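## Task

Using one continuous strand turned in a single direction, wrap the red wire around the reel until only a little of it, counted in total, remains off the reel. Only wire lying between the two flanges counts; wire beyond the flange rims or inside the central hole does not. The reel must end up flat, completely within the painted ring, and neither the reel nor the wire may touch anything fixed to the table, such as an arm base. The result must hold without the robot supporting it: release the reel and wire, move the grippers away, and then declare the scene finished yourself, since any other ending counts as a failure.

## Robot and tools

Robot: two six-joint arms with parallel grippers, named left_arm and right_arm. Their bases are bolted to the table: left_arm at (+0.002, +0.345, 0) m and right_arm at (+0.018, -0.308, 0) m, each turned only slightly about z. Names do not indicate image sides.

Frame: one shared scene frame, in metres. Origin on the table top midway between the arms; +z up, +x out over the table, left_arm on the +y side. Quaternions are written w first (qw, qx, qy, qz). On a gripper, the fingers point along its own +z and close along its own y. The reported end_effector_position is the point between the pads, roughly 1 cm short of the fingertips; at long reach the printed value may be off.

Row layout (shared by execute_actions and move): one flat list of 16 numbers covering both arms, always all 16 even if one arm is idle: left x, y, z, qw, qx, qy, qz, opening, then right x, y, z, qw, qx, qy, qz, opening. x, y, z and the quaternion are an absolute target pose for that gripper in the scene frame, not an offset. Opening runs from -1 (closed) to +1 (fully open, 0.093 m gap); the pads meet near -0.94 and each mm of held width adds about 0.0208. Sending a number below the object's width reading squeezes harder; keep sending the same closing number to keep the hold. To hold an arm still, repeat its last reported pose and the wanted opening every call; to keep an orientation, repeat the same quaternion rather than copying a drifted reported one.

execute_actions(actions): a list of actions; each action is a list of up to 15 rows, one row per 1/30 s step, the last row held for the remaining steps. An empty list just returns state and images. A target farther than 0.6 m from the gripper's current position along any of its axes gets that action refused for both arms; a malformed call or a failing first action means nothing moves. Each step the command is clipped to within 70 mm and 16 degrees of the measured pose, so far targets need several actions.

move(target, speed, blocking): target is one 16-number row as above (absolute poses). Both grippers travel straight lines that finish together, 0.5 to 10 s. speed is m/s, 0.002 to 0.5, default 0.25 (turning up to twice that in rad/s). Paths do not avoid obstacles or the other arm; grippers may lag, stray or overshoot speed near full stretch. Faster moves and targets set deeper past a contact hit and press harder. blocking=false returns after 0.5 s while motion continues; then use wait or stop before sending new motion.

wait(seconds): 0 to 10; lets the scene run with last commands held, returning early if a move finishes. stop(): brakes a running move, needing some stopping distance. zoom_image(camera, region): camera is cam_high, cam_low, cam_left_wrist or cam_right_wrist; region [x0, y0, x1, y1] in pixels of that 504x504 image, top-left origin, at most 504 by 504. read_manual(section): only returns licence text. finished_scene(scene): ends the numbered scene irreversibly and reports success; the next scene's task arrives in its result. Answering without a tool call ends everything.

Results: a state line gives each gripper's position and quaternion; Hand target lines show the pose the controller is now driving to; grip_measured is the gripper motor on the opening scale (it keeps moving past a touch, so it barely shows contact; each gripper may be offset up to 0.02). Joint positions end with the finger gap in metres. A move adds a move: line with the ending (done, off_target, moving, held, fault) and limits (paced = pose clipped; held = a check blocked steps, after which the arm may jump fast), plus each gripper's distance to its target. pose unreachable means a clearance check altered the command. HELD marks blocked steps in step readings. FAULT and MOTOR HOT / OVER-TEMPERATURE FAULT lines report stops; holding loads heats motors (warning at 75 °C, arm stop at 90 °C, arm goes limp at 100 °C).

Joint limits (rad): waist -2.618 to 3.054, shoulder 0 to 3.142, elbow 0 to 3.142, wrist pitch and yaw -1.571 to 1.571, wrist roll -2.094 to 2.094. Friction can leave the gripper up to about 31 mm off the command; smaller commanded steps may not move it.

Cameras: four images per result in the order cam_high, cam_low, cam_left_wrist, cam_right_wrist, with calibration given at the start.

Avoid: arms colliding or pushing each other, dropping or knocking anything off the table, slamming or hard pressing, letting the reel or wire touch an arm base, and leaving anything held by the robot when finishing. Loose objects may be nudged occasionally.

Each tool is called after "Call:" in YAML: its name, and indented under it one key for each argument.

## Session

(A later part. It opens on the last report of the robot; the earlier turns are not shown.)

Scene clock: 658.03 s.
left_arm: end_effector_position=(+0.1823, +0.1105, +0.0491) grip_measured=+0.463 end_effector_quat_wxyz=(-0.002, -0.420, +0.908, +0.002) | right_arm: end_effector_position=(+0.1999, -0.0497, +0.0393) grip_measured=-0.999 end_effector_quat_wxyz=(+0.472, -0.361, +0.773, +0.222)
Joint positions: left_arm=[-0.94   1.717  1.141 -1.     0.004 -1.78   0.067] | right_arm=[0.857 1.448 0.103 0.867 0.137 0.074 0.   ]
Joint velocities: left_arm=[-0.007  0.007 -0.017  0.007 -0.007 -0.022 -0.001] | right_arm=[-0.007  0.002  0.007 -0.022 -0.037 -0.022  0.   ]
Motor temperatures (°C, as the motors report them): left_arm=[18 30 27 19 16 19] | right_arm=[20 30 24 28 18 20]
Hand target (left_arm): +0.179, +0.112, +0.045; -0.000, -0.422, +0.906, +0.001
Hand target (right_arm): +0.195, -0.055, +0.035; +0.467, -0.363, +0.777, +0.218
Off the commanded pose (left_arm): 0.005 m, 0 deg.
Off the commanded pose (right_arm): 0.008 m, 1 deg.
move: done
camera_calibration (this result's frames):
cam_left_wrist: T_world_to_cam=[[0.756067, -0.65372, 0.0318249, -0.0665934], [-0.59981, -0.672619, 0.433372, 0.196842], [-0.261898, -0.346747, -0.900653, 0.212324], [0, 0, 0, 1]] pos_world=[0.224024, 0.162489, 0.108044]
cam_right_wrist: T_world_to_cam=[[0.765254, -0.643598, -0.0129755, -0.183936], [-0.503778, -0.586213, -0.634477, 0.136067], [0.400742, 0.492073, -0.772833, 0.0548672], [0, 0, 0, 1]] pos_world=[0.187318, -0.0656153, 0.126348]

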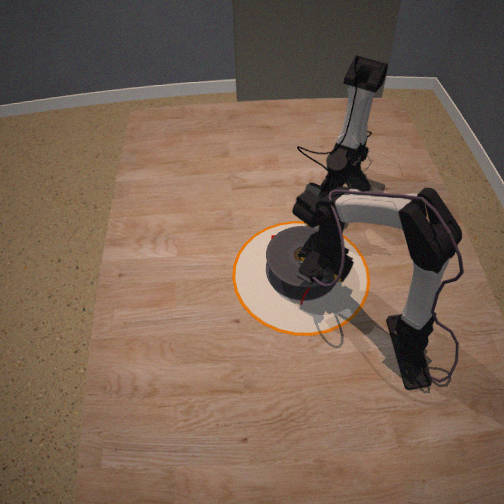

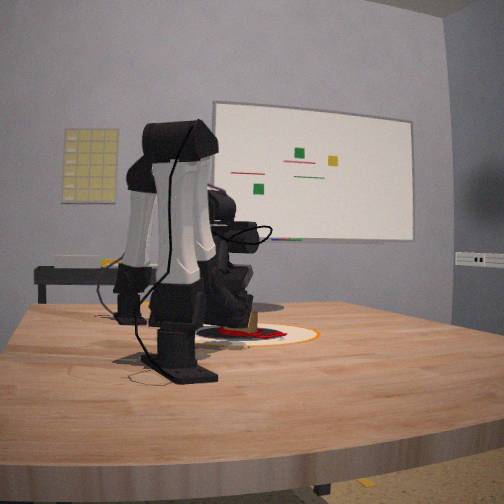

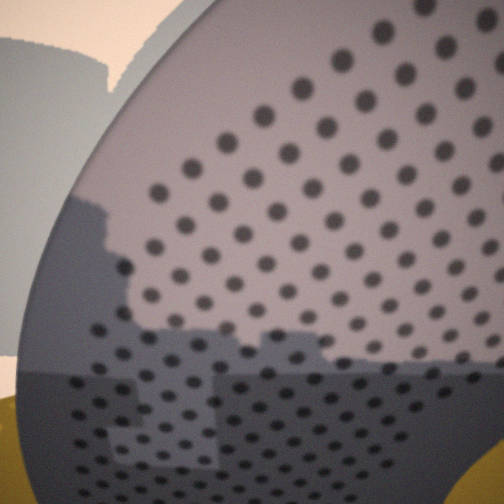

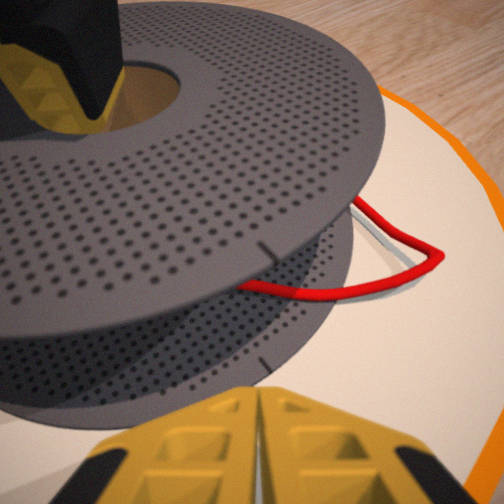

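Call:
move:
  target: [0.179,0.111,0.045,0,-0.4226,0.9063,0,0.3,0.203,-0.048,0.014,0.4668,-0.3623,0.7769,0.2176,-1]
  speed: 0.1

Call:
move:
  target: [0.179,0.111,0.045,0,-0.4226,0.9063,0,0.3,0.228,-0.018,0.010,0.4668,-0.3623,0.7769,0.2176,-1]
  speed: 0.06

Call:
move:
  target: [0.179,0.111,0.045,0,-0.4226,0.9063,0,0.3,0.228,-0.018,0.003,0.4668,-0.3623,0.7769,0.2176,-1]
  speed: 0.03

Scene clock: 659.93 s.
left_arm: end_effector_position=(+0.1822, +0.1105, +0.0491) grip_measured=+0.463 end_effector_quat_wxyz=(-0.003, -0.422, +0.907, +0.002) | right_arm: end_effector_position=(+0.2028, -0.0450, +0.0184) grip_measured=-0.999 end_effector_quat_wxyz=(+0.469, -0.362, +0.775, +0.221)
Joint positions: left_arm=[-0.94   1.717  1.141 -1.     0.005 -1.784  0.067] | right_arm=[0.857 1.679 0.103 1.091 0.137 0.075 0.   ]
Joint velocities: left_arm=[-0.012 -0.007  0.017 -0.007 -0.051 -0.007 -0.   ] | right_arm=[-0.007 -0.012  0.017  0.037 -0.022 -0.007  0.   ]
Motor temperatures (°C, as the motors report them): left_arm=[18 30 26 19 16 19] | right_arm=[20 30 24 28 18 20]
Hand target (left_arm): +0.179, +0.111, +0.045; -0.000, -0.423, +0.906, +0.000
Hand target (right_arm): +0.203, -0.048, +0.014; +0.467, -0.362, +0.777, +0.218
Off the commanded pose (left_arm): 0.005 m, 0 deg.
Off the commanded pose (right_arm): 0.005 m, 1 deg.
move: done
camera_calibration (this result's frames):
cam_left_wrist: T_world_to_cam=[[0.75908, -0.650245, 0.0312839, -0.0673838], [-0.596362, -0.675301, 0.43396, 0.196383], [-0.261054, -0.348067, -0.900389, 0.212261], [0, 0, 0, 1]] pos_world=[0.223676, 0.162682, 0.108003]
cam_right_wrist: T_world_to_cam=[[0.765096, -0.643799, -0.012284, -0.183323], [-0.506152, -0.589504, -0.62952, 0.127272], [0.398043, 0.487861, -0.776887, 0.0357315], [0, 0, 0, 1]] pos_world=[0.190456, -0.060428, 0.105628]

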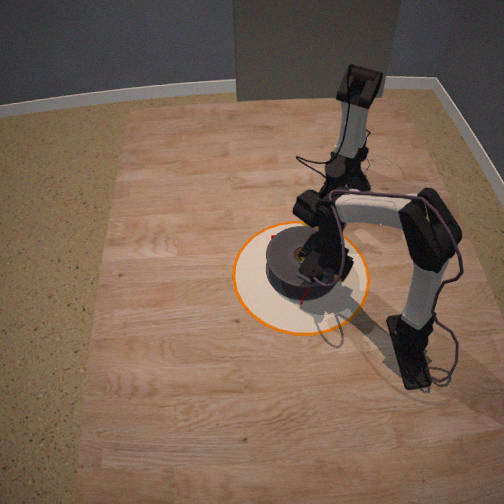

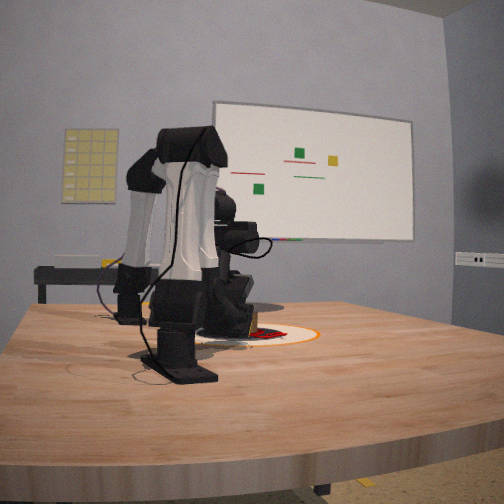

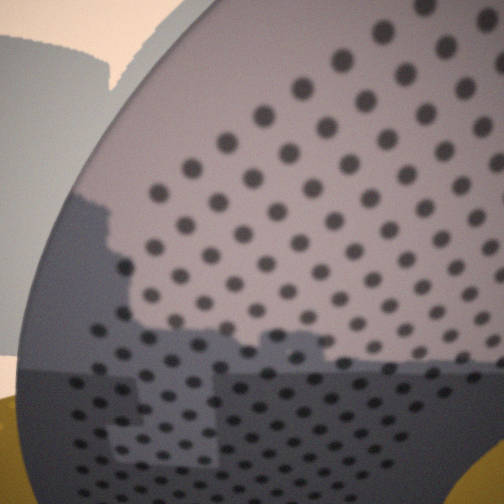

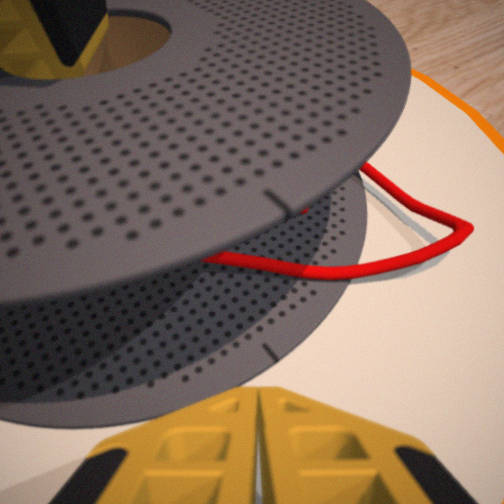

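Scene clock: 660.87 s.
left_arm: end_effector_position=(+0.1821, +0.1105, +0.0491) grip_measured=+0.463 end_effector_quat_wxyz=(-0.003, -0.422, +0.907, +0.002) | right_arm: end_effector_position=(+0.2237, -0.0217, +0.0108) grip_measured=-0.999 end_effector_quat_wxyz=(+0.468, -0.361, +0.777, +0.217)
Joint positions: left_arm=[-0.94   1.717  1.141 -1.     0.005 -1.784  0.067] | right_arm=[0.833 1.807 0.225 1.091 0.122 0.065 0.   ]
Joint velocities: left_arm=[ 0.002 -0.002 -0.012 -0.051  0.007 -0.007 -0.001] | right_arm=[-0.002 -0.002  0.002  0.007  0.051 -0.007  0.   ]
Motor temperatures (°C, as the motors report them): left_arm=[18 30 26 19 16 19] | right_arm=[20 30 24 28 18 20]
Hand target (left_arm): +0.179, +0.111, +0.045; -0.000, -0.423, +0.906, +0.000
Hand target (right_arm): +0.228, -0.018, +0.009; +0.467, -0.362, +0.777, +0.218
Off the commanded pose (left_arm): 0.005 m, 0 deg.
Off the commanded pose (right_arm): 0.006 m, 0 deg.
move: done
camera_calibration (this result's frames):
cam_left_wrist: T_world_to_cam=[[0.759091, -0.650236, 0.0312064, -0.0673699], [-0.59623, -0.675201, 0.434297, 0.196274], [-0.261325, -0.348277, -0.900229, 0.212299], [0, 0, 0, 1]] pos_world=[0.223643, 0.162657, 0.107979]
cam_right_wrist: T_world_to_cam=[[0.761011, -0.64867, -0.00947934, -0.183636], [-0.511371, -0.590814, -0.62405, 0.147869], [0.399202, 0.479757, -0.781327, 0.00974196], [0, 0, 0, 1]] pos_world=[0.211476, -0.03643, 0.0981487]

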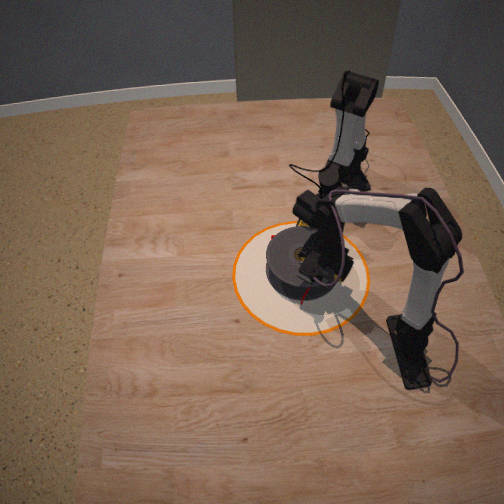

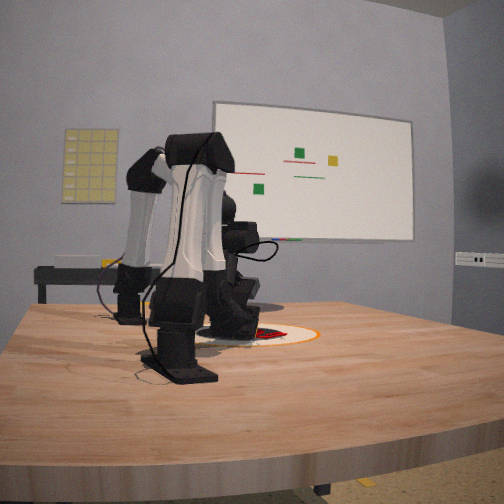

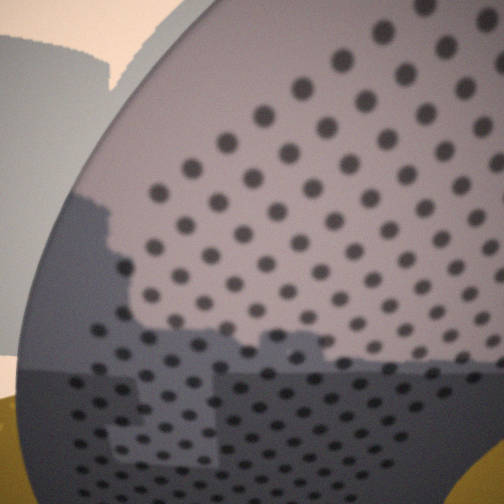

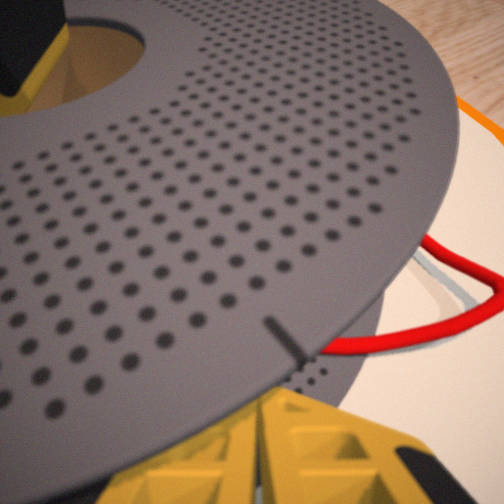

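Scene clock: 661.57 s.
left_arm: end_effector_position=(+0.1821, +0.1105, +0.0491) grip_measured=+0.463 end_effector_quat_wxyz=(-0.003, -0.427, +0.904, +0.002) | right_arm: end_effector_position=(+0.2247, -0.0216, +0.0060) grip_measured=-0.999 end_effector_quat_wxyz=(+0.469, -0.360, +0.777, +0.217)
Joint positions: left_arm=[-0.94   1.717  1.141 -1.     0.005 -1.795  0.067] | right_arm=[0.831 1.853 0.225 1.14  0.122 0.063 0.   ]
Joint velocities: left_arm=[-0.012  0.002  0.012 -0.037 -0.095 -0.022  0.001] | right_arm=[ 0.002  0.007 -0.002  0.022 -0.007  0.022  0.   ]
Motor temperatures (°C, as the motors report them): left_arm=[18 30 26 19 16 19] | right_arm=[20 30 24 28 18 20]
Hand target (left_arm): +0.179, +0.111, +0.045; -0.000, -0.423, +0.906, +0.000
Hand target (right_arm): +0.228, -0.018, +0.003; +0.467, -0.362, +0.777, +0.218
Off the commanded pose (left_arm): 0.005 m, 1 deg.
Off the commanded pose (right_arm): 0.006 m, 0 deg.
move: done
camera_calibration (this result's frames):
cam_left_wrist: T_world_to_cam=[[0.766237, -0.641802, 0.0311647, -0.0696011], [-0.58873, -0.68179, 0.434235, 0.195639], [-0.257445, -0.351075, -0.90026, 0.211903], [0, 0, 0, 1]] pos_world=[0.223063, 0.163108, 0.107984]
cam_right_wrist: T_world_to_cam=[[0.760011, -0.649854, -0.00856062, -0.184191], [-0.510636, -0.588942, -0.626417, 0.145377], [0.402038, 0.480455, -0.779441, 0.0048703], [0, 0, 0, 1]] pos_world=[0.212264, -0.0364183, 0.093286]

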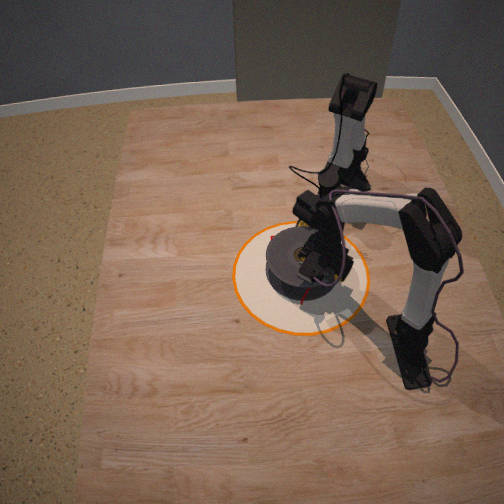

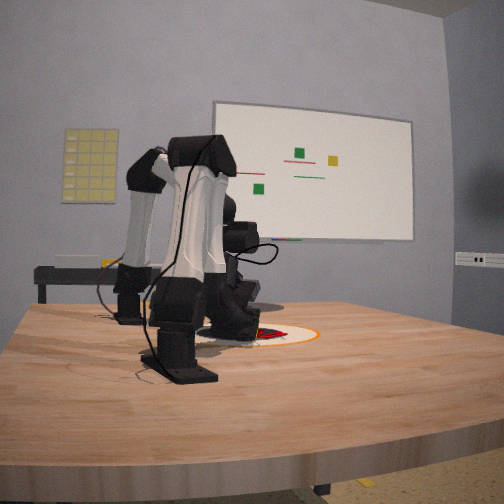

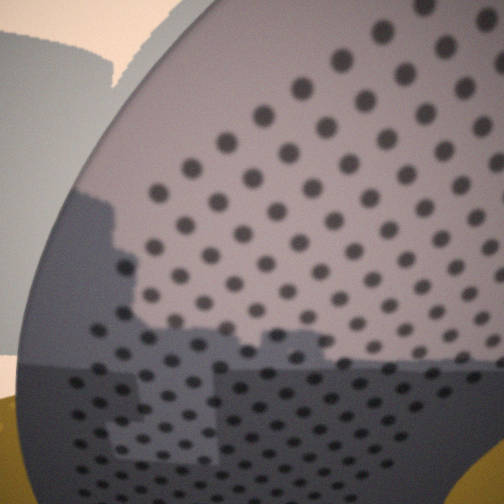

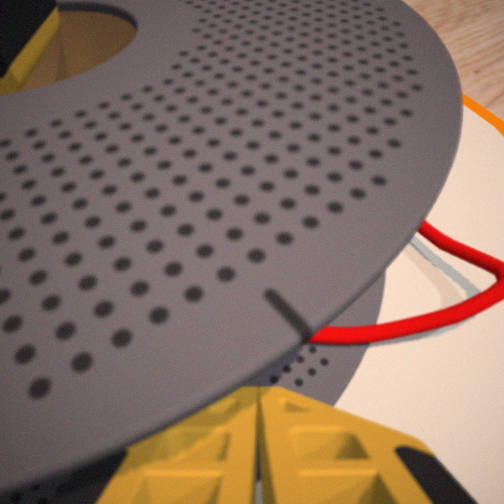

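Call:
execute_actions:
  actions:
    - [[0.1841,0.1139,0.045,0,-0.3827,0.9239,0,0.3,0.228,-0.018,0.003,0.4668,-0.3623,0.7769,0.2176,-1],[0.1841,0.1139,0.045,0,-0.3827,0.9239,0,0.3,0.228,-0.018,0.003,0.4668,-0.3623,0.7769,0.2176,-1],[0.1841,0.1139,0.045,0,-0.3827,0.9239,0,0.3,0.228,-0.018,0.003,0.4668,-0.3623,0.7769,0.2176,-1],[0.1841,0.1139,0.045,0,-0.3827,0.9239,0,0.3,0.228,-0.018,0.003,0.4668,-0.3623,0.7769,0.2176,-1],[0.1882,0.1176,0.045,0,-0.342,0.94,0,0.3,0.228,-0.018,0.003,0.4668,-0.3623,0.7769,0.2176,-1],[0.1882,0.1176,0.045,0,-0.342,0.94,0,0.3,0.228,-0.018,0.003,0.4668,-0.3623,0.7769,0.2176,-1],[0.1882,0.1176,0.045,0,-0.342,0.94,0,0.3,0.228,-0.018,0.003,0.4668,-0.3623,0.7769,0.2176,-1],[0.1882,0.1176,0.045,0,-0.342,0.94,0,0.3,0.228,-0.018,0.003,0.4668,-0.3623,0.7769,0.2176,-1],[0.1926,0.121,0.045,0,-0.3007,0.9537,0,0.3,0.228,-0.018,0.003,0.4668,-0.3623,0.7769,0.2176,-1],[0.1926,0.121,0.045,0,-0.3007,0.9537,0,0.3,0.228,-0.018,0.003,0.4668,-0.3623,0.7769,0.2176,-1],[0.1926,0.121,0.045,0,-0.3007,0.9537,0,0.3,0.228,-0.018,0.003,0.4668,-0.3623,0.7769,0.2176,-1],[0.1926,0.121,0.045,0,-0.3007,0.9537,0,0.3,0.228,-0.018,0.003,0.4668,-0.3623,0.7769,0.2176,-1],[0.1973,0.124,0.045,0,-0.2588,0.9659,0,0.3,0.228,-0.018,0.003,0.4668,-0.3623,0.7769,0.2176,-1]]
    - [[0.1973,0.124,0.045,0,-0.2588,0.9659,0,0.3,0.228,-0.018,0.003,0.4668,-0.3623,0.7769,0.2176,-1],[0.1973,0.124,0.045,0,-0.2588,0.9659,0,0.3,0.228,-0.018,0.003,0.4668,-0.3623,0.7769,0.2176,-1],[0.1973,0.124,0.045,0,-0.2588,0.9659,0,0.3,0.228,-0.018,0.003,0.4668,-0.3623,0.7769,0.2176,-1],[0.2022,0.1266,0.045,0,-0.2164,0.9763,0,0.3,0.228,-0.018,0.003,0.4668,-0.3623,0.7769,0.2176,-1],[0.2022,0.1266,0.045,0,-0.2164,0.9763,0,0.3,0.228,-0.018,0.003,0.4668,-0.3623,0.7769,0.2176,-1],[0.2022,0.1266,0.045,0,-0.2164,0.9763,0,0.3,0.228,-0.018,0.003,0.4668,-0.3623,0.7769,0.2176,-1],[0.2022,0.1266,0.045,0,-0.2164,0.9763,0,0.3,0.228,-0.018,0.003,0.4668,-0.3623,0.7769,0.2176,-1],[0.2073,0.1287,0.045,0,-0.1736,0.9848,0,0.3,0.228,-0.018,0.003,0.4668,-0.3623,0.7769,0.2176,-1],[0.2073,0.1287,0.045,0,-0.1736,0.9848,0,0.3,0.228,-0.018,0.003,0.4668,-0.3623,0.7769,0.2176,-1],[0.2073,0.1287,0.045,0,-0.1736,0.9848,0,0.3,0.228,-0.018,0.003,0.4668,-0.3623,0.7769,0.2176,-1],[0.2073,0.1287,0.045,0,-0.1736,0.9848,0,0.3,0.228,-0.018,0.003,0.4668,-0.3623,0.7769,0.2176,-1],[0.2126,0.1303,0.045,0,-0.1305,0.9914,0,0.3,0.228,-0.018,0.003,0.4668,-0.3623,0.7769,0.2176,-1]]

Scene clock: 664.27 s.
left_arm: end_effector_position=(+0.2075, +0.1311, +0.0491) grip_measured=+0.463 end_effector_quat_wxyz=(-0.001, -0.182, +0.983, +0.000) | right_arm: end_effector_position=(+0.2226, -0.0197, +0.0061) grip_measured=-0.999 end_effector_quat_wxyz=(+0.466, -0.364, +0.775, +0.223)
Joint positions: left_arm=[-0.832  1.717  1.141 -0.996  0.002 -1.169  0.067] | right_arm=[0.831 1.853 0.225 1.142 0.105 0.063 0.   ]
Joint velocities: left_arm=[ 0.095 -0.012 -0.002 -0.051  0.022  0.579 -0.001] | right_arm=[-0.007  0.007  0.007  0.007 -0.037  0.007  0.   ]
Motor temperatures (°C, as the motors report them): left_arm=[18 30 26 19 16 19] | right_arm=[20 30 24 28 18 20]
Hand target (left_arm): +0.213, +0.130, +0.045; +0.002, -0.133, +0.991, +0.001
Hand target (right_arm): +0.228, -0.018, +0.003; +0.467, -0.362, +0.777, +0.218
Off the commanded pose (left_arm): 0.007 m, 6 deg.
Off the commanded pose (right_arm): 0.006 m, 1 deg.
Step readings (end_effector_position; steps 1 to 15: 1st action; 16 to 30: 2nd action):
0: left_arm (+0.1821, +0.1105, +0.0491) | right_arm (+0.2248, -0.0215, +0.0061)
1: left_arm (+0.1824, +0.1106, +0.0491) | right_arm (+0.2247, -0.0214, +0.0061)
2: left_arm (+0.1829, +0.1111, +0.0491) | right_arm (+0.2244, -0.0212, +0.0061)
4: left_arm (+0.1837, +0.1117, +0.0491) | right_arm (+0.2240, -0.0209, +0.0061)
8: left_arm (+0.1870, +0.1143, +0.0491) | right_arm (+0.2233, -0.0203, +0.0061)
15: left_arm (+0.1944, +0.1202, +0.0491) | right_arm (+0.2229, -0.0200, +0.0061)
16: left_arm (+0.1953, +0.1208, +0.0491) | right_arm (+0.2229, -0.0200, +0.0061)
17: left_arm (+0.1959, +0.1214, +0.0491) | right_arm (+0.2229, -0.0200, +0.0061)
19: left_arm (+0.1972, +0.1224, +0.0491) | right_arm (+0.2228, -0.0199, +0.0061)
23: left_arm (+0.2008, +0.1254, +0.0491) | right_arm (+0.2227, -0.0198, +0.0061)
30: end_effector_position above
camera_calibration (this result's frames):
cam_left_wrist: T_world_to_cam=[[0.348479, -0.936599, 0.036675, 0.0492553], [-0.850385, -0.299461, 0.43263, 0.228921], [-0.394218, -0.181951, -0.900825, 0.231922], [0, 0, 0, 1]] pos_world=[0.268934, 0.156884, 0.108077]
cam_right_wrist: T_world_to_cam=[[0.769607, -0.638314, -0.0161638, -0.183213], [-0.505371, -0.593456, -0.626426, 0.144143], [0.390264, 0.490271, -0.779313, 0.00769252], [0, 0, 0, 1]] pos_world=[0.210846, -0.0351763, 0.0933286]

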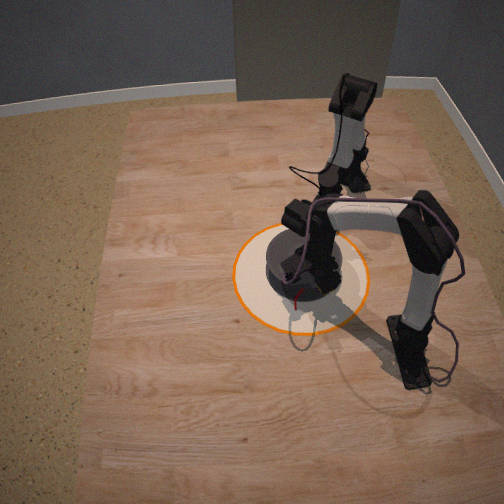

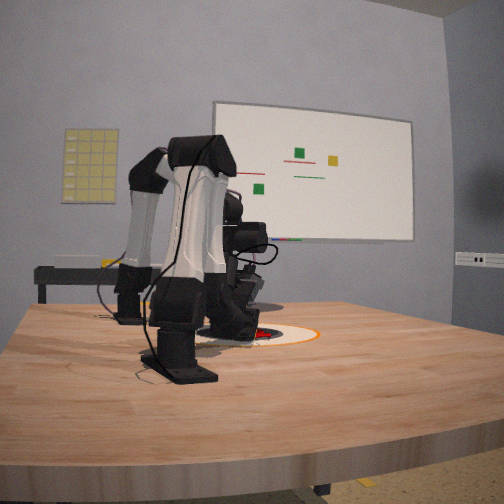

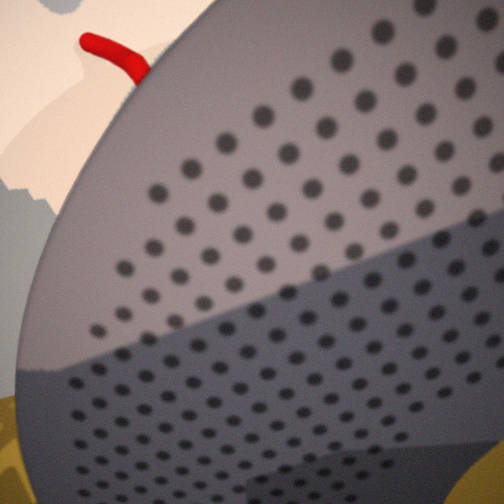

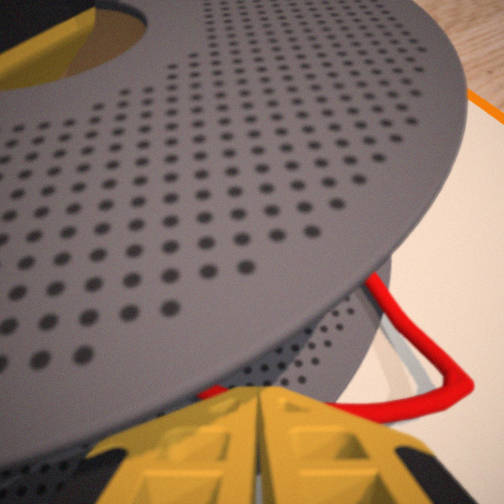

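Call:
move:
  target: [0.2073,0.1287,0.045,0,-0.1736,0.9848,0,0.3,0.200,-0.055,0.04,0.4668,-0.3623,0.7769,0.2176,-1]
  speed: 0.1

Call:
move:
  target: [0.2268,0.1325,0.045,0,-0.0175,0.9998,0,0.3,0.225,-0.095,0.045,0.3461,-0.6050,0.6375,0.3285,1]
  speed: 0.12

Scene clock: 669.80 s.
left_arm: end_effector_position=(+0.2083, +0.1314, +0.0491) grip_measured=+0.463 end_effector_quat_wxyz=(+0.001, -0.170, +0.985, +0.000) | right_arm: end_effector_position=(+0.2045, -0.0508, +0.0431) grip_measured=-0.999 end_effector_quat_wxyz=(+0.471, -0.361, +0.774, +0.222)
Joint positions: left_arm=[-0.831  1.717  1.141 -0.995 -0.001 -1.146  0.067] | right_arm=[0.831 1.414 0.117 0.817 0.114 0.063 0.   ]
Joint velocities: left_arm=[ 0.012  0.002 -0.017 -0.066  0.066  0.037 -0.001] | right_arm=[ 0.007  0.007  0.002 -0.022  0.037  0.007  0.   ]
Motor temperatures (°C, as the motors report them): left_arm=[18 30 27 19 16 19] | right_arm=[20 30 24 28 18 20]
Hand target (left_arm): +0.207, +0.129, +0.045; -0.000, -0.173, +0.985, +0.000
Hand target (right_arm): +0.201, -0.054, +0.040; +0.467, -0.362, +0.777, +0.218
Off the commanded pose (left_arm): 0.005 m, 0 deg.
Off the commanded pose (right_arm): 0.007 m, 1 deg.
move: done
camera_calibration (this result's frames):
cam_left_wrist: T_world_to_cam=[[0.326831, -0.944365, 0.0368243, 0.0547344], [-0.858419, -0.280336, 0.429567, 0.228978], [-0.395345, -0.172006, -0.902284, 0.231278], [0, 0, 0, 1]] pos_world=[0.270105, 0.155662, 0.108302]
cam_right_wrist: T_world_to_cam=[[0.764942, -0.643965, -0.0131361, -0.187996], [-0.505499, -0.587574, -0.631845, 0.140342], [0.399168, 0.489965, -0.774983, 0.0568584], [0, 0, 0, 1]] pos_world=[0.192053, -0.0664605, 0.130269]

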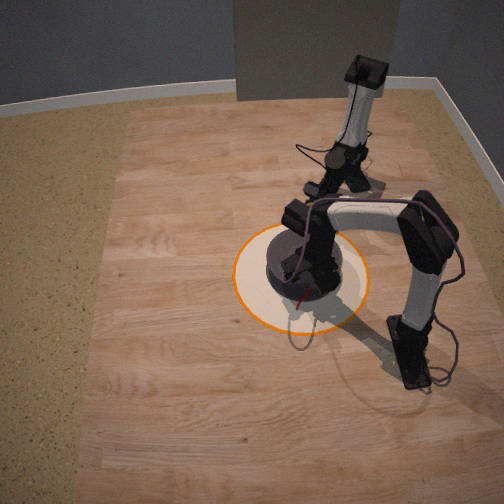

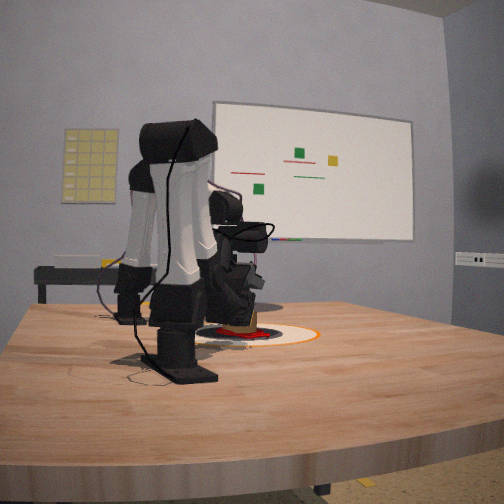

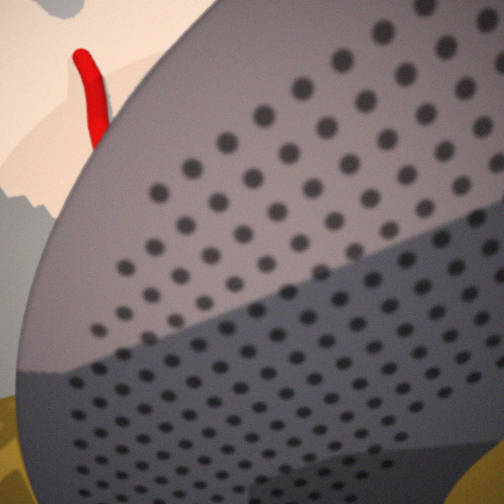

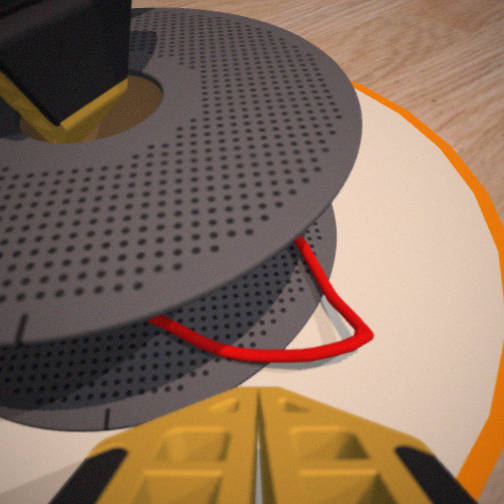

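Scene clock: 673.10 s.
left_arm: end_effector_position=(+0.2217, +0.1341, +0.0495) grip_measured=+0.463 end_effector_quat_wxyz=(+0.002, -0.019, +1.000, -0.001) | right_arm: end_effector_position=(+0.2191, -0.0933, +0.0476) grip_measured=+0.990 end_effector_quat_wxyz=(+0.353, -0.599, +0.635, +0.336)
Joint positions: left_arm=[-0.793  1.74   1.169 -0.996 -0.001 -0.803  0.067] | right_arm=[ 0.181  1.441  0.423  0.021 -0.896 -0.876  0.093]
Joint velocities: left_arm=[-0.007 -0.012  0.002  0.037 -0.037  0.007  0.001] | right_arm=[-0.007  0.002 -0.002 -0.051  0.007 -0.022  0.001]
Motor temperatures (°C, as the motors report them): left_arm=[18 30 27 19 16 19] | right_arm=[20 30 24 28 18 20]
Hand target (left_arm): +0.227, +0.132, +0.045; +0.000, -0.018, +1.000, -0.000
Hand target (right_arm): +0.223, -0.093, +0.049; -0.351, +0.597, -0.636, -0.341
Off the commanded pose (left_arm): 0.007 m, 0 deg.
Off the commanded pose (right_arm): 0.007 m, 1 deg.
move: done
camera_calibration (this result's frames):
cam_left_wrist: T_world_to_cam=[[0.0278658, -0.998824, 0.0396706, 0.126338], [-0.904269, -0.00827326, 0.426882, 0.21484], [-0.426052, -0.0477684, -0.903437, 0.227608], [0, 0, 0, 1]] pos_world=[0.287725, 0.138839, 0.108906]
cam_right_wrist: T_world_to_cam=[[0.998044, -0.0611348, -0.0130452, -0.223165], [-0.0576252, -0.818897, -0.57104, 0.00292112], [0.0242277, 0.570675, -0.820819, 0.16716], [0, 0, 0, 1]] pos_world=[0.218846, -0.106645, 0.135965]

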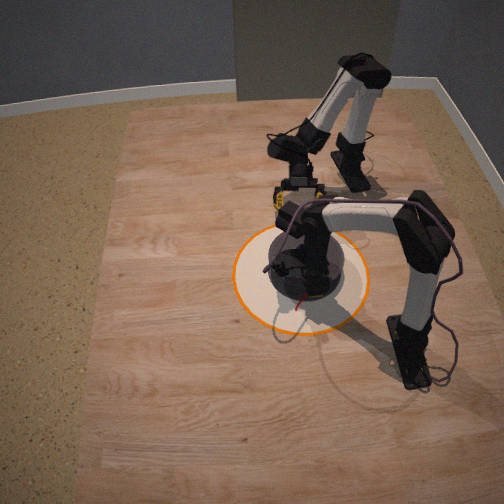

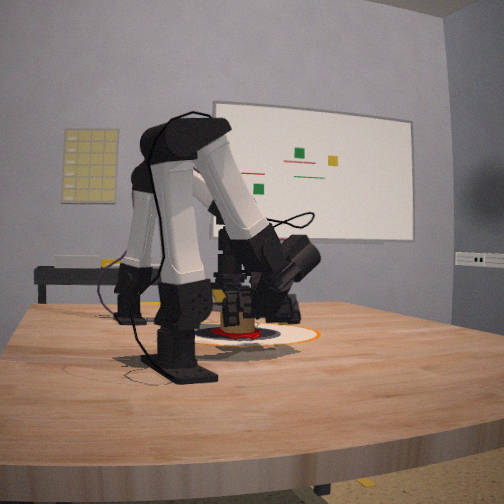

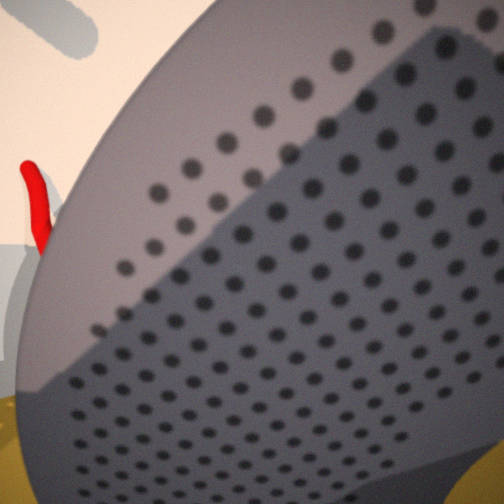

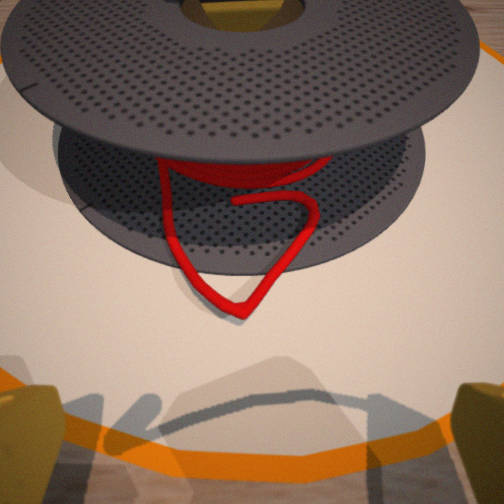

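Call:
move:
  target: [0.2268,0.1325,0.045,0,-0.0175,0.9998,0,0.3,0.207,-0.085,0.012,0.3461,-0.6050,0.6375,0.3285,1]
  speed: 0.08

Scene clock: 676.70 s.
left_arm: end_effector_position=(+0.2217, +0.1341, +0.0495) grip_measured=+0.463 end_effector_quat_wxyz=(+0.002, -0.018, +1.000, -0.001) | right_arm: end_effector_position=(+0.2137, -0.0843, +0.0212) grip_measured=+0.990 end_effector_quat_wxyz=(+0.357, -0.606, +0.631, +0.327)
Joint positions: left_arm=[-0.793  1.74   1.169 -0.996 -0.001 -0.802  0.067] | right_arm=[ 0.239  1.552  0.35   0.263 -0.852 -0.824  0.093]
Joint velocities: left_arm=[ 0.007 -0.012 -0.007  0.022  0.022  0.051 -0.001] | right_arm=[-0.002 -0.002  0.007 -0.037  0.007 -0.007 -0.   ]
Motor temperatures (°C, as the motors report them): left_arm=[18 29 27 19 16 19] | right_arm=[20 30 24 28 18 20]
Hand target (left_arm): +0.227, +0.132, +0.045; +0.000, -0.018, +1.000, -0.000
Hand target (right_arm): +0.206, -0.086, +0.012; -0.345, +0.606, -0.638, -0.327
Off the commanded pose (left_arm): 0.007 m, 0 deg.
Off the commanded pose (right_arm): 0.011 m, 1 deg.
move: off_target (right_arm)
camera_calibration (this result's frames):
cam_left_wrist: T_world_to_cam=[[0.0274848, -0.998835, 0.039669, 0.126424], [-0.904273, -0.00792901, 0.426882, 0.214794], [-0.42607, -0.0476043, -0.903437, 0.22759], [0, 0, 0, 1]] pos_world=[0.287727, 0.138814, 0.108906]
cam_right_wrist: T_world_to_cam=[[0.998348, -0.0564288, 0.0108098, -0.217723], [-0.0404746, -0.82427, -0.564749, -0.00923954], [0.0407783, 0.563378, -0.825192, 0.136422], [0, 0, 0, 1]] pos_world=[0.211426, -0.0967588, 0.10971]

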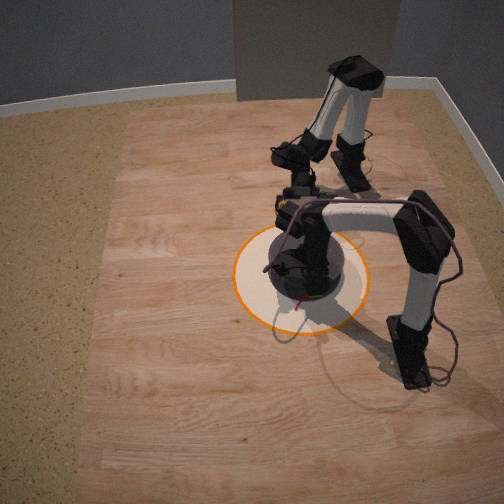

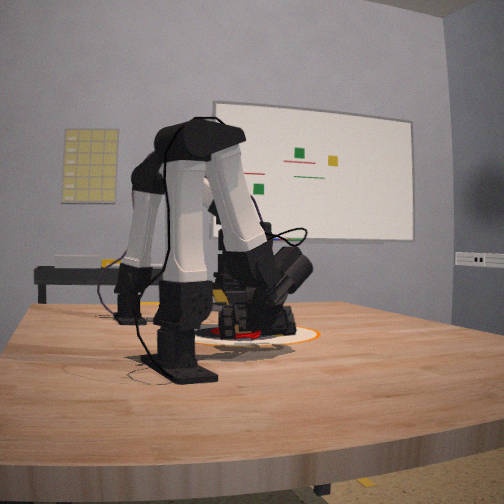

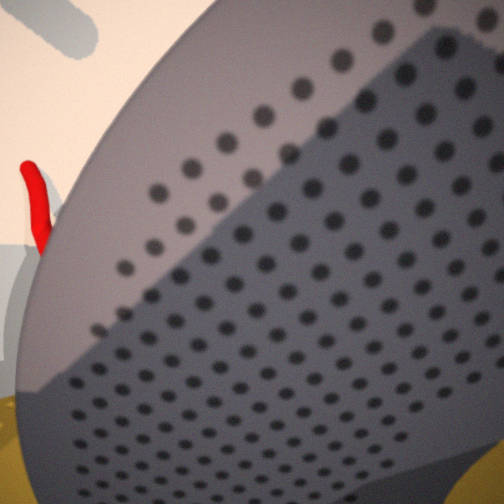

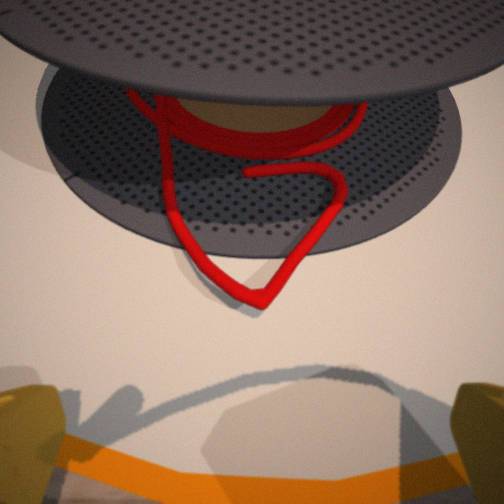

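Call:
move:
  target: [0.2268,0.1325,0.045,0,-0.0175,0.9998,0,0.3,0.208,-0.070,0.004,0.3461,-0.6050,0.6375,0.3285,1]
  speed: 0.05

Scene clock: 678.43 s.
left_arm: end_effector_position=(+0.2217, +0.1341, +0.0495) grip_measured=+0.463 end_effector_quat_wxyz=(+0.002, -0.018, +1.000, -0.001) | right_arm: end_effector_position=(+0.2138, -0.0691, +0.0119) grip_measured=+0.990 end_effector_quat_wxyz=(+0.355, -0.606, +0.632, +0.328)
Joint positions: left_arm=[-0.793  1.74   1.169 -0.996 -0.001 -0.802  0.067] | right_arm=[ 0.303  1.634  0.35   0.396 -0.814 -0.748  0.093]
Joint velocities: left_arm=[ 0.002  0.002  0.042  0.007 -0.022  0.022  0.001] | right_arm=[-0.022  0.012 -0.002  0.022 -0.051 -0.037  0.001]
Motor temperatures (°C, as the motors report them): left_arm=[18 29 27 19 16 19] | right_arm=[20 29 24 28 18 20]
Hand target (left_arm): +0.227, +0.133, +0.045; +0.000, -0.018, +1.000, -0.000
Hand target (right_arm): +0.208, -0.071, +0.004; -0.345, +0.606, -0.638, -0.328
Off the commanded pose (left_arm): 0.007 m, 0 deg.
Off the commanded pose (right_arm): 0.010 m, 1 deg.
move: done
camera_calibration (this result's frames):
cam_left_wrist: T_world_to_cam=[[0.0274848, -0.998835, 0.039669, 0.126424], [-0.904273, -0.00792901, 0.426882, 0.214794], [-0.42607, -0.0476043, -0.903437, 0.22759], [0, 0, 0, 1]] pos_world=[0.287727, 0.138814, 0.108906]
cam_right_wrist: T_world_to_cam=[[0.998471, -0.0548614, 0.006725, -0.216782], [-0.0415156, -0.824718, -0.564018, -0.00181139], [0.036489, 0.562876, -0.825735, 0.121105], [0, 0, 0, 1]] pos_world=[0.211957, -0.0815541, 0.100437]

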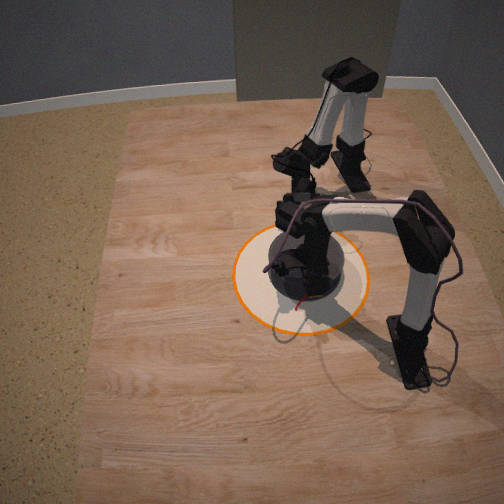

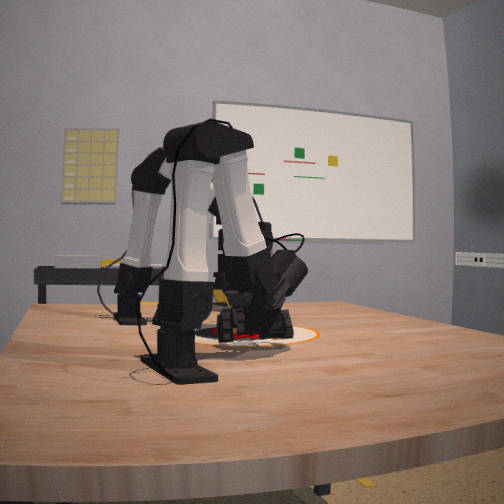

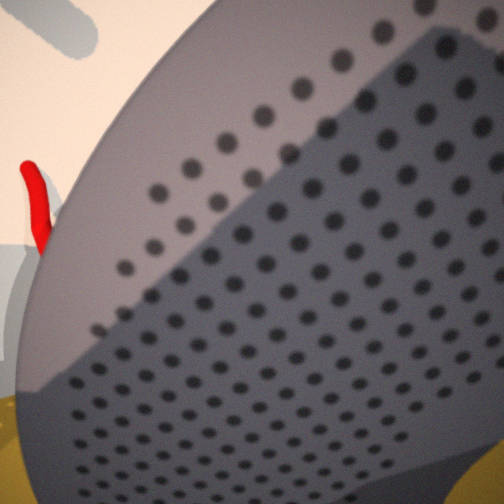

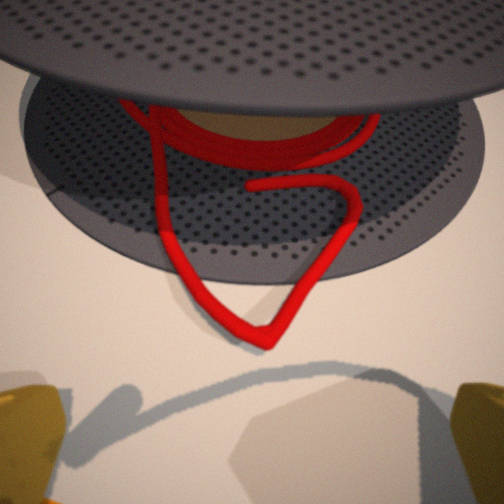

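Call:
move:
  target: [0.2268,0.1325,0.045,0,-0.0175,0.9998,0,0.3,0.209,-0.030,0.006,0.3461,-0.6050,0.6375,0.3285,1]
  speed: 0.05

Scene clock: 679.97 s.
left_arm: end_effector_position=(+0.2217, +0.1341, +0.0495) grip_measured=+0.463 end_effector_quat_wxyz=(+0.002, -0.018, +1.000, -0.001) | right_arm: end_effector_position=(+0.2015, -0.0362, +0.0058) grip_measured=+0.990 end_effector_quat_wxyz=(+0.338, -0.607, +0.636, +0.336)
Joint positions: left_arm=[-0.793  1.74   1.169 -0.996 -0.001 -0.802  0.067] | right_arm=[ 0.456  1.702  0.372  0.513 -0.726 -0.595  0.093]
Joint velocities: left_arm=[ 0.002  0.007 -0.002  0.066  0.022 -0.037  0.   ] | right_arm=[ 0.002 -0.007 -0.012 -0.037  0.066 -0.051  0.   ]
Motor temperatures (°C, as the motors report them): left_arm=[18 29 27 19 16 19] | right_arm=[20 29 24 28 18 20]
Hand target (left_arm): +0.227, +0.133, +0.045; +0.000, -0.018, +1.000, -0.000
Hand target (right_arm): +0.209, -0.031, +0.005; -0.345, +0.607, -0.638, -0.326
Off the commanded pose (left_arm): 0.007 m, 0 deg.
Off the commanded pose (right_arm): 0.010 m, 1 deg.
move: done
camera_calibration (this result's frames):
cam_left_wrist: T_world_to_cam=[[0.0274848, -0.998835, 0.039669, 0.126424], [-0.904273, -0.00792901, 0.426882, 0.214794], [-0.42607, -0.0476043, -0.903437, 0.22759], [0, 0, 0, 1]] pos_world=[0.287727, 0.138814, 0.108906]
cam_right_wrist: T_world_to_cam=[[0.998751, -0.0425069, -0.0262658, -0.202076], [-0.049943, -0.83284, -0.551255, 0.0227077], [0.00155693, 0.551879, -0.833923, 0.104603], [0, 0, 0, 1]] pos_world=[0.202795, -0.047406, 0.0944411]

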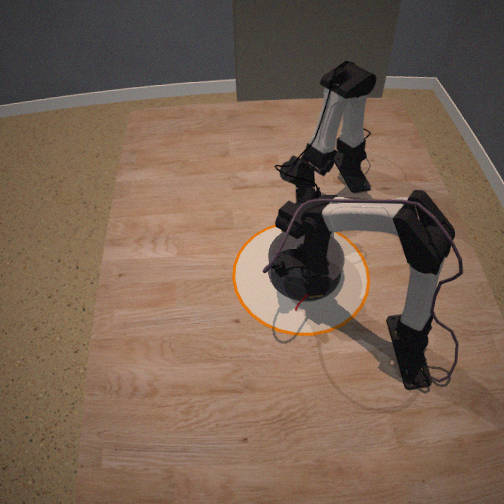

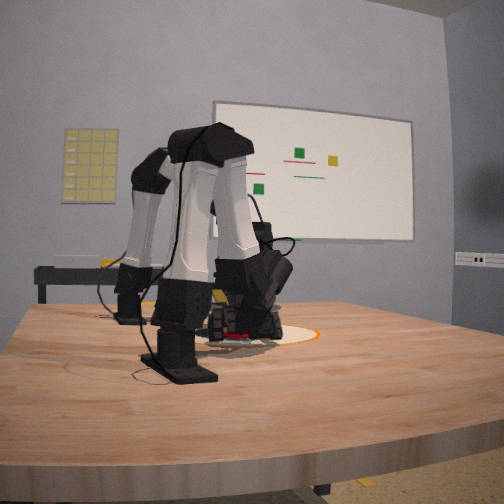

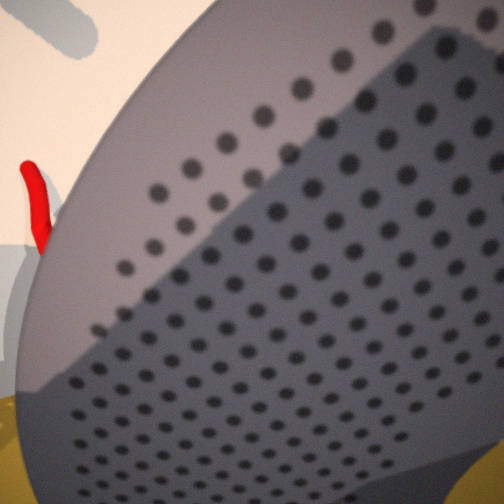

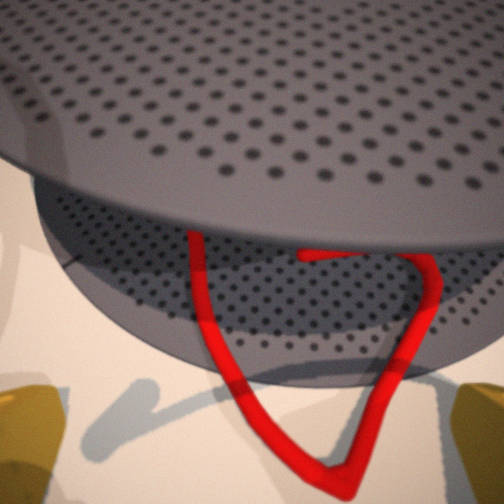

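Call:
move:
  target: [0.2268,0.1325,0.045,0,-0.0175,0.9998,0,0.3,0.227,-0.036,0.014,0.3461,-0.6050,0.6375,0.3285,1]
  speed: 0.05

Scene clock: 682.43 s.
left_arm: end_effector_position=(+0.2217, +0.1341, +0.0495) grip_measured=+0.463 end_effector_quat_wxyz=(+0.002, -0.018, +1.000, -0.001) | right_arm: end_effector_position=(+0.2236, -0.0361, +0.0139) grip_measured=+0.990 end_effector_quat_wxyz=(+0.350, -0.605, +0.637, +0.325)
Joint positions: left_arm=[-0.793  1.74   1.169 -0.996 -0.001 -0.802  0.067] | right_arm=[ 0.414  1.703  0.436  0.449 -0.732 -0.631  0.093]
Joint velocities: left_arm=[-0.007 -0.002 -0.007  0.037 -0.007  0.037 -0.001] | right_arm=[-0.012 -0.002  0.002 -0.051 -0.051 -0.037  0.   ]
Motor temperatures (°C, as the motors report them): left_arm=[18 29 27 19 16 19] | right_arm=[20 29 24 28 18 20]
Hand target (left_arm): +0.227, +0.133, +0.045; +0.000, -0.018, +1.000, -0.000
Hand target (right_arm): +0.227, -0.036, +0.014; -0.347, +0.604, -0.637, -0.329
Off the commanded pose (left_arm): 0.007 m, 0 deg.
Off the commanded pose (right_arm): 0.003 m, 1 deg.
move: done
camera_calibration (this result's frames):
cam_left_wrist: T_world_to_cam=[[0.0274848, -0.998835, 0.039669, 0.126424], [-0.904273, -0.00792901, 0.426882, 0.214794], [-0.42607, -0.0476043, -0.903437, 0.22759], [0, 0, 0, 1]] pos_world=[0.287727, 0.138814, 0.108906]
cam_right_wrist: T_world_to_cam=[[0.998118, -0.061325, -0.000136652, -0.224806], [-0.0511309, -0.830966, -0.553969, 0.0287011], [0.0338586, 0.552933, -0.832537, 0.104075], [0, 0, 0, 1]] pos_world=[0.222327, -0.0474833, 0.102515]

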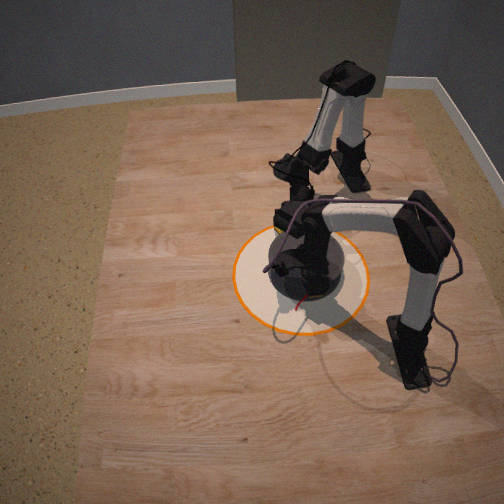

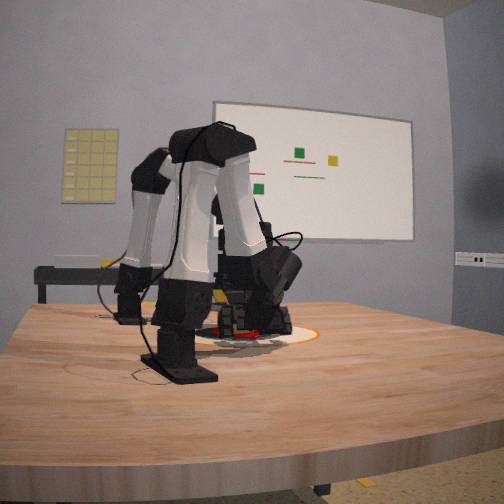

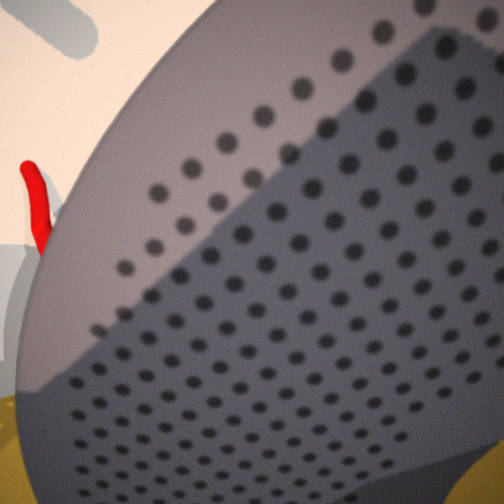

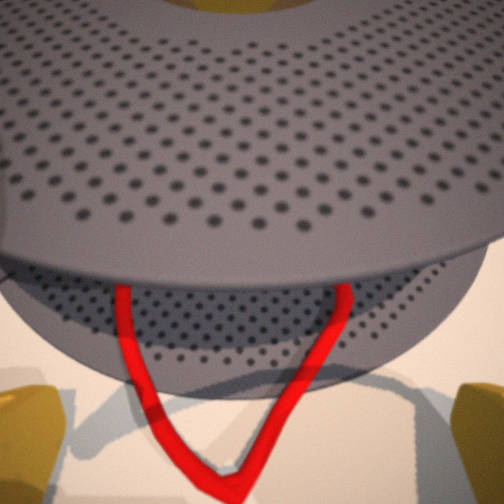

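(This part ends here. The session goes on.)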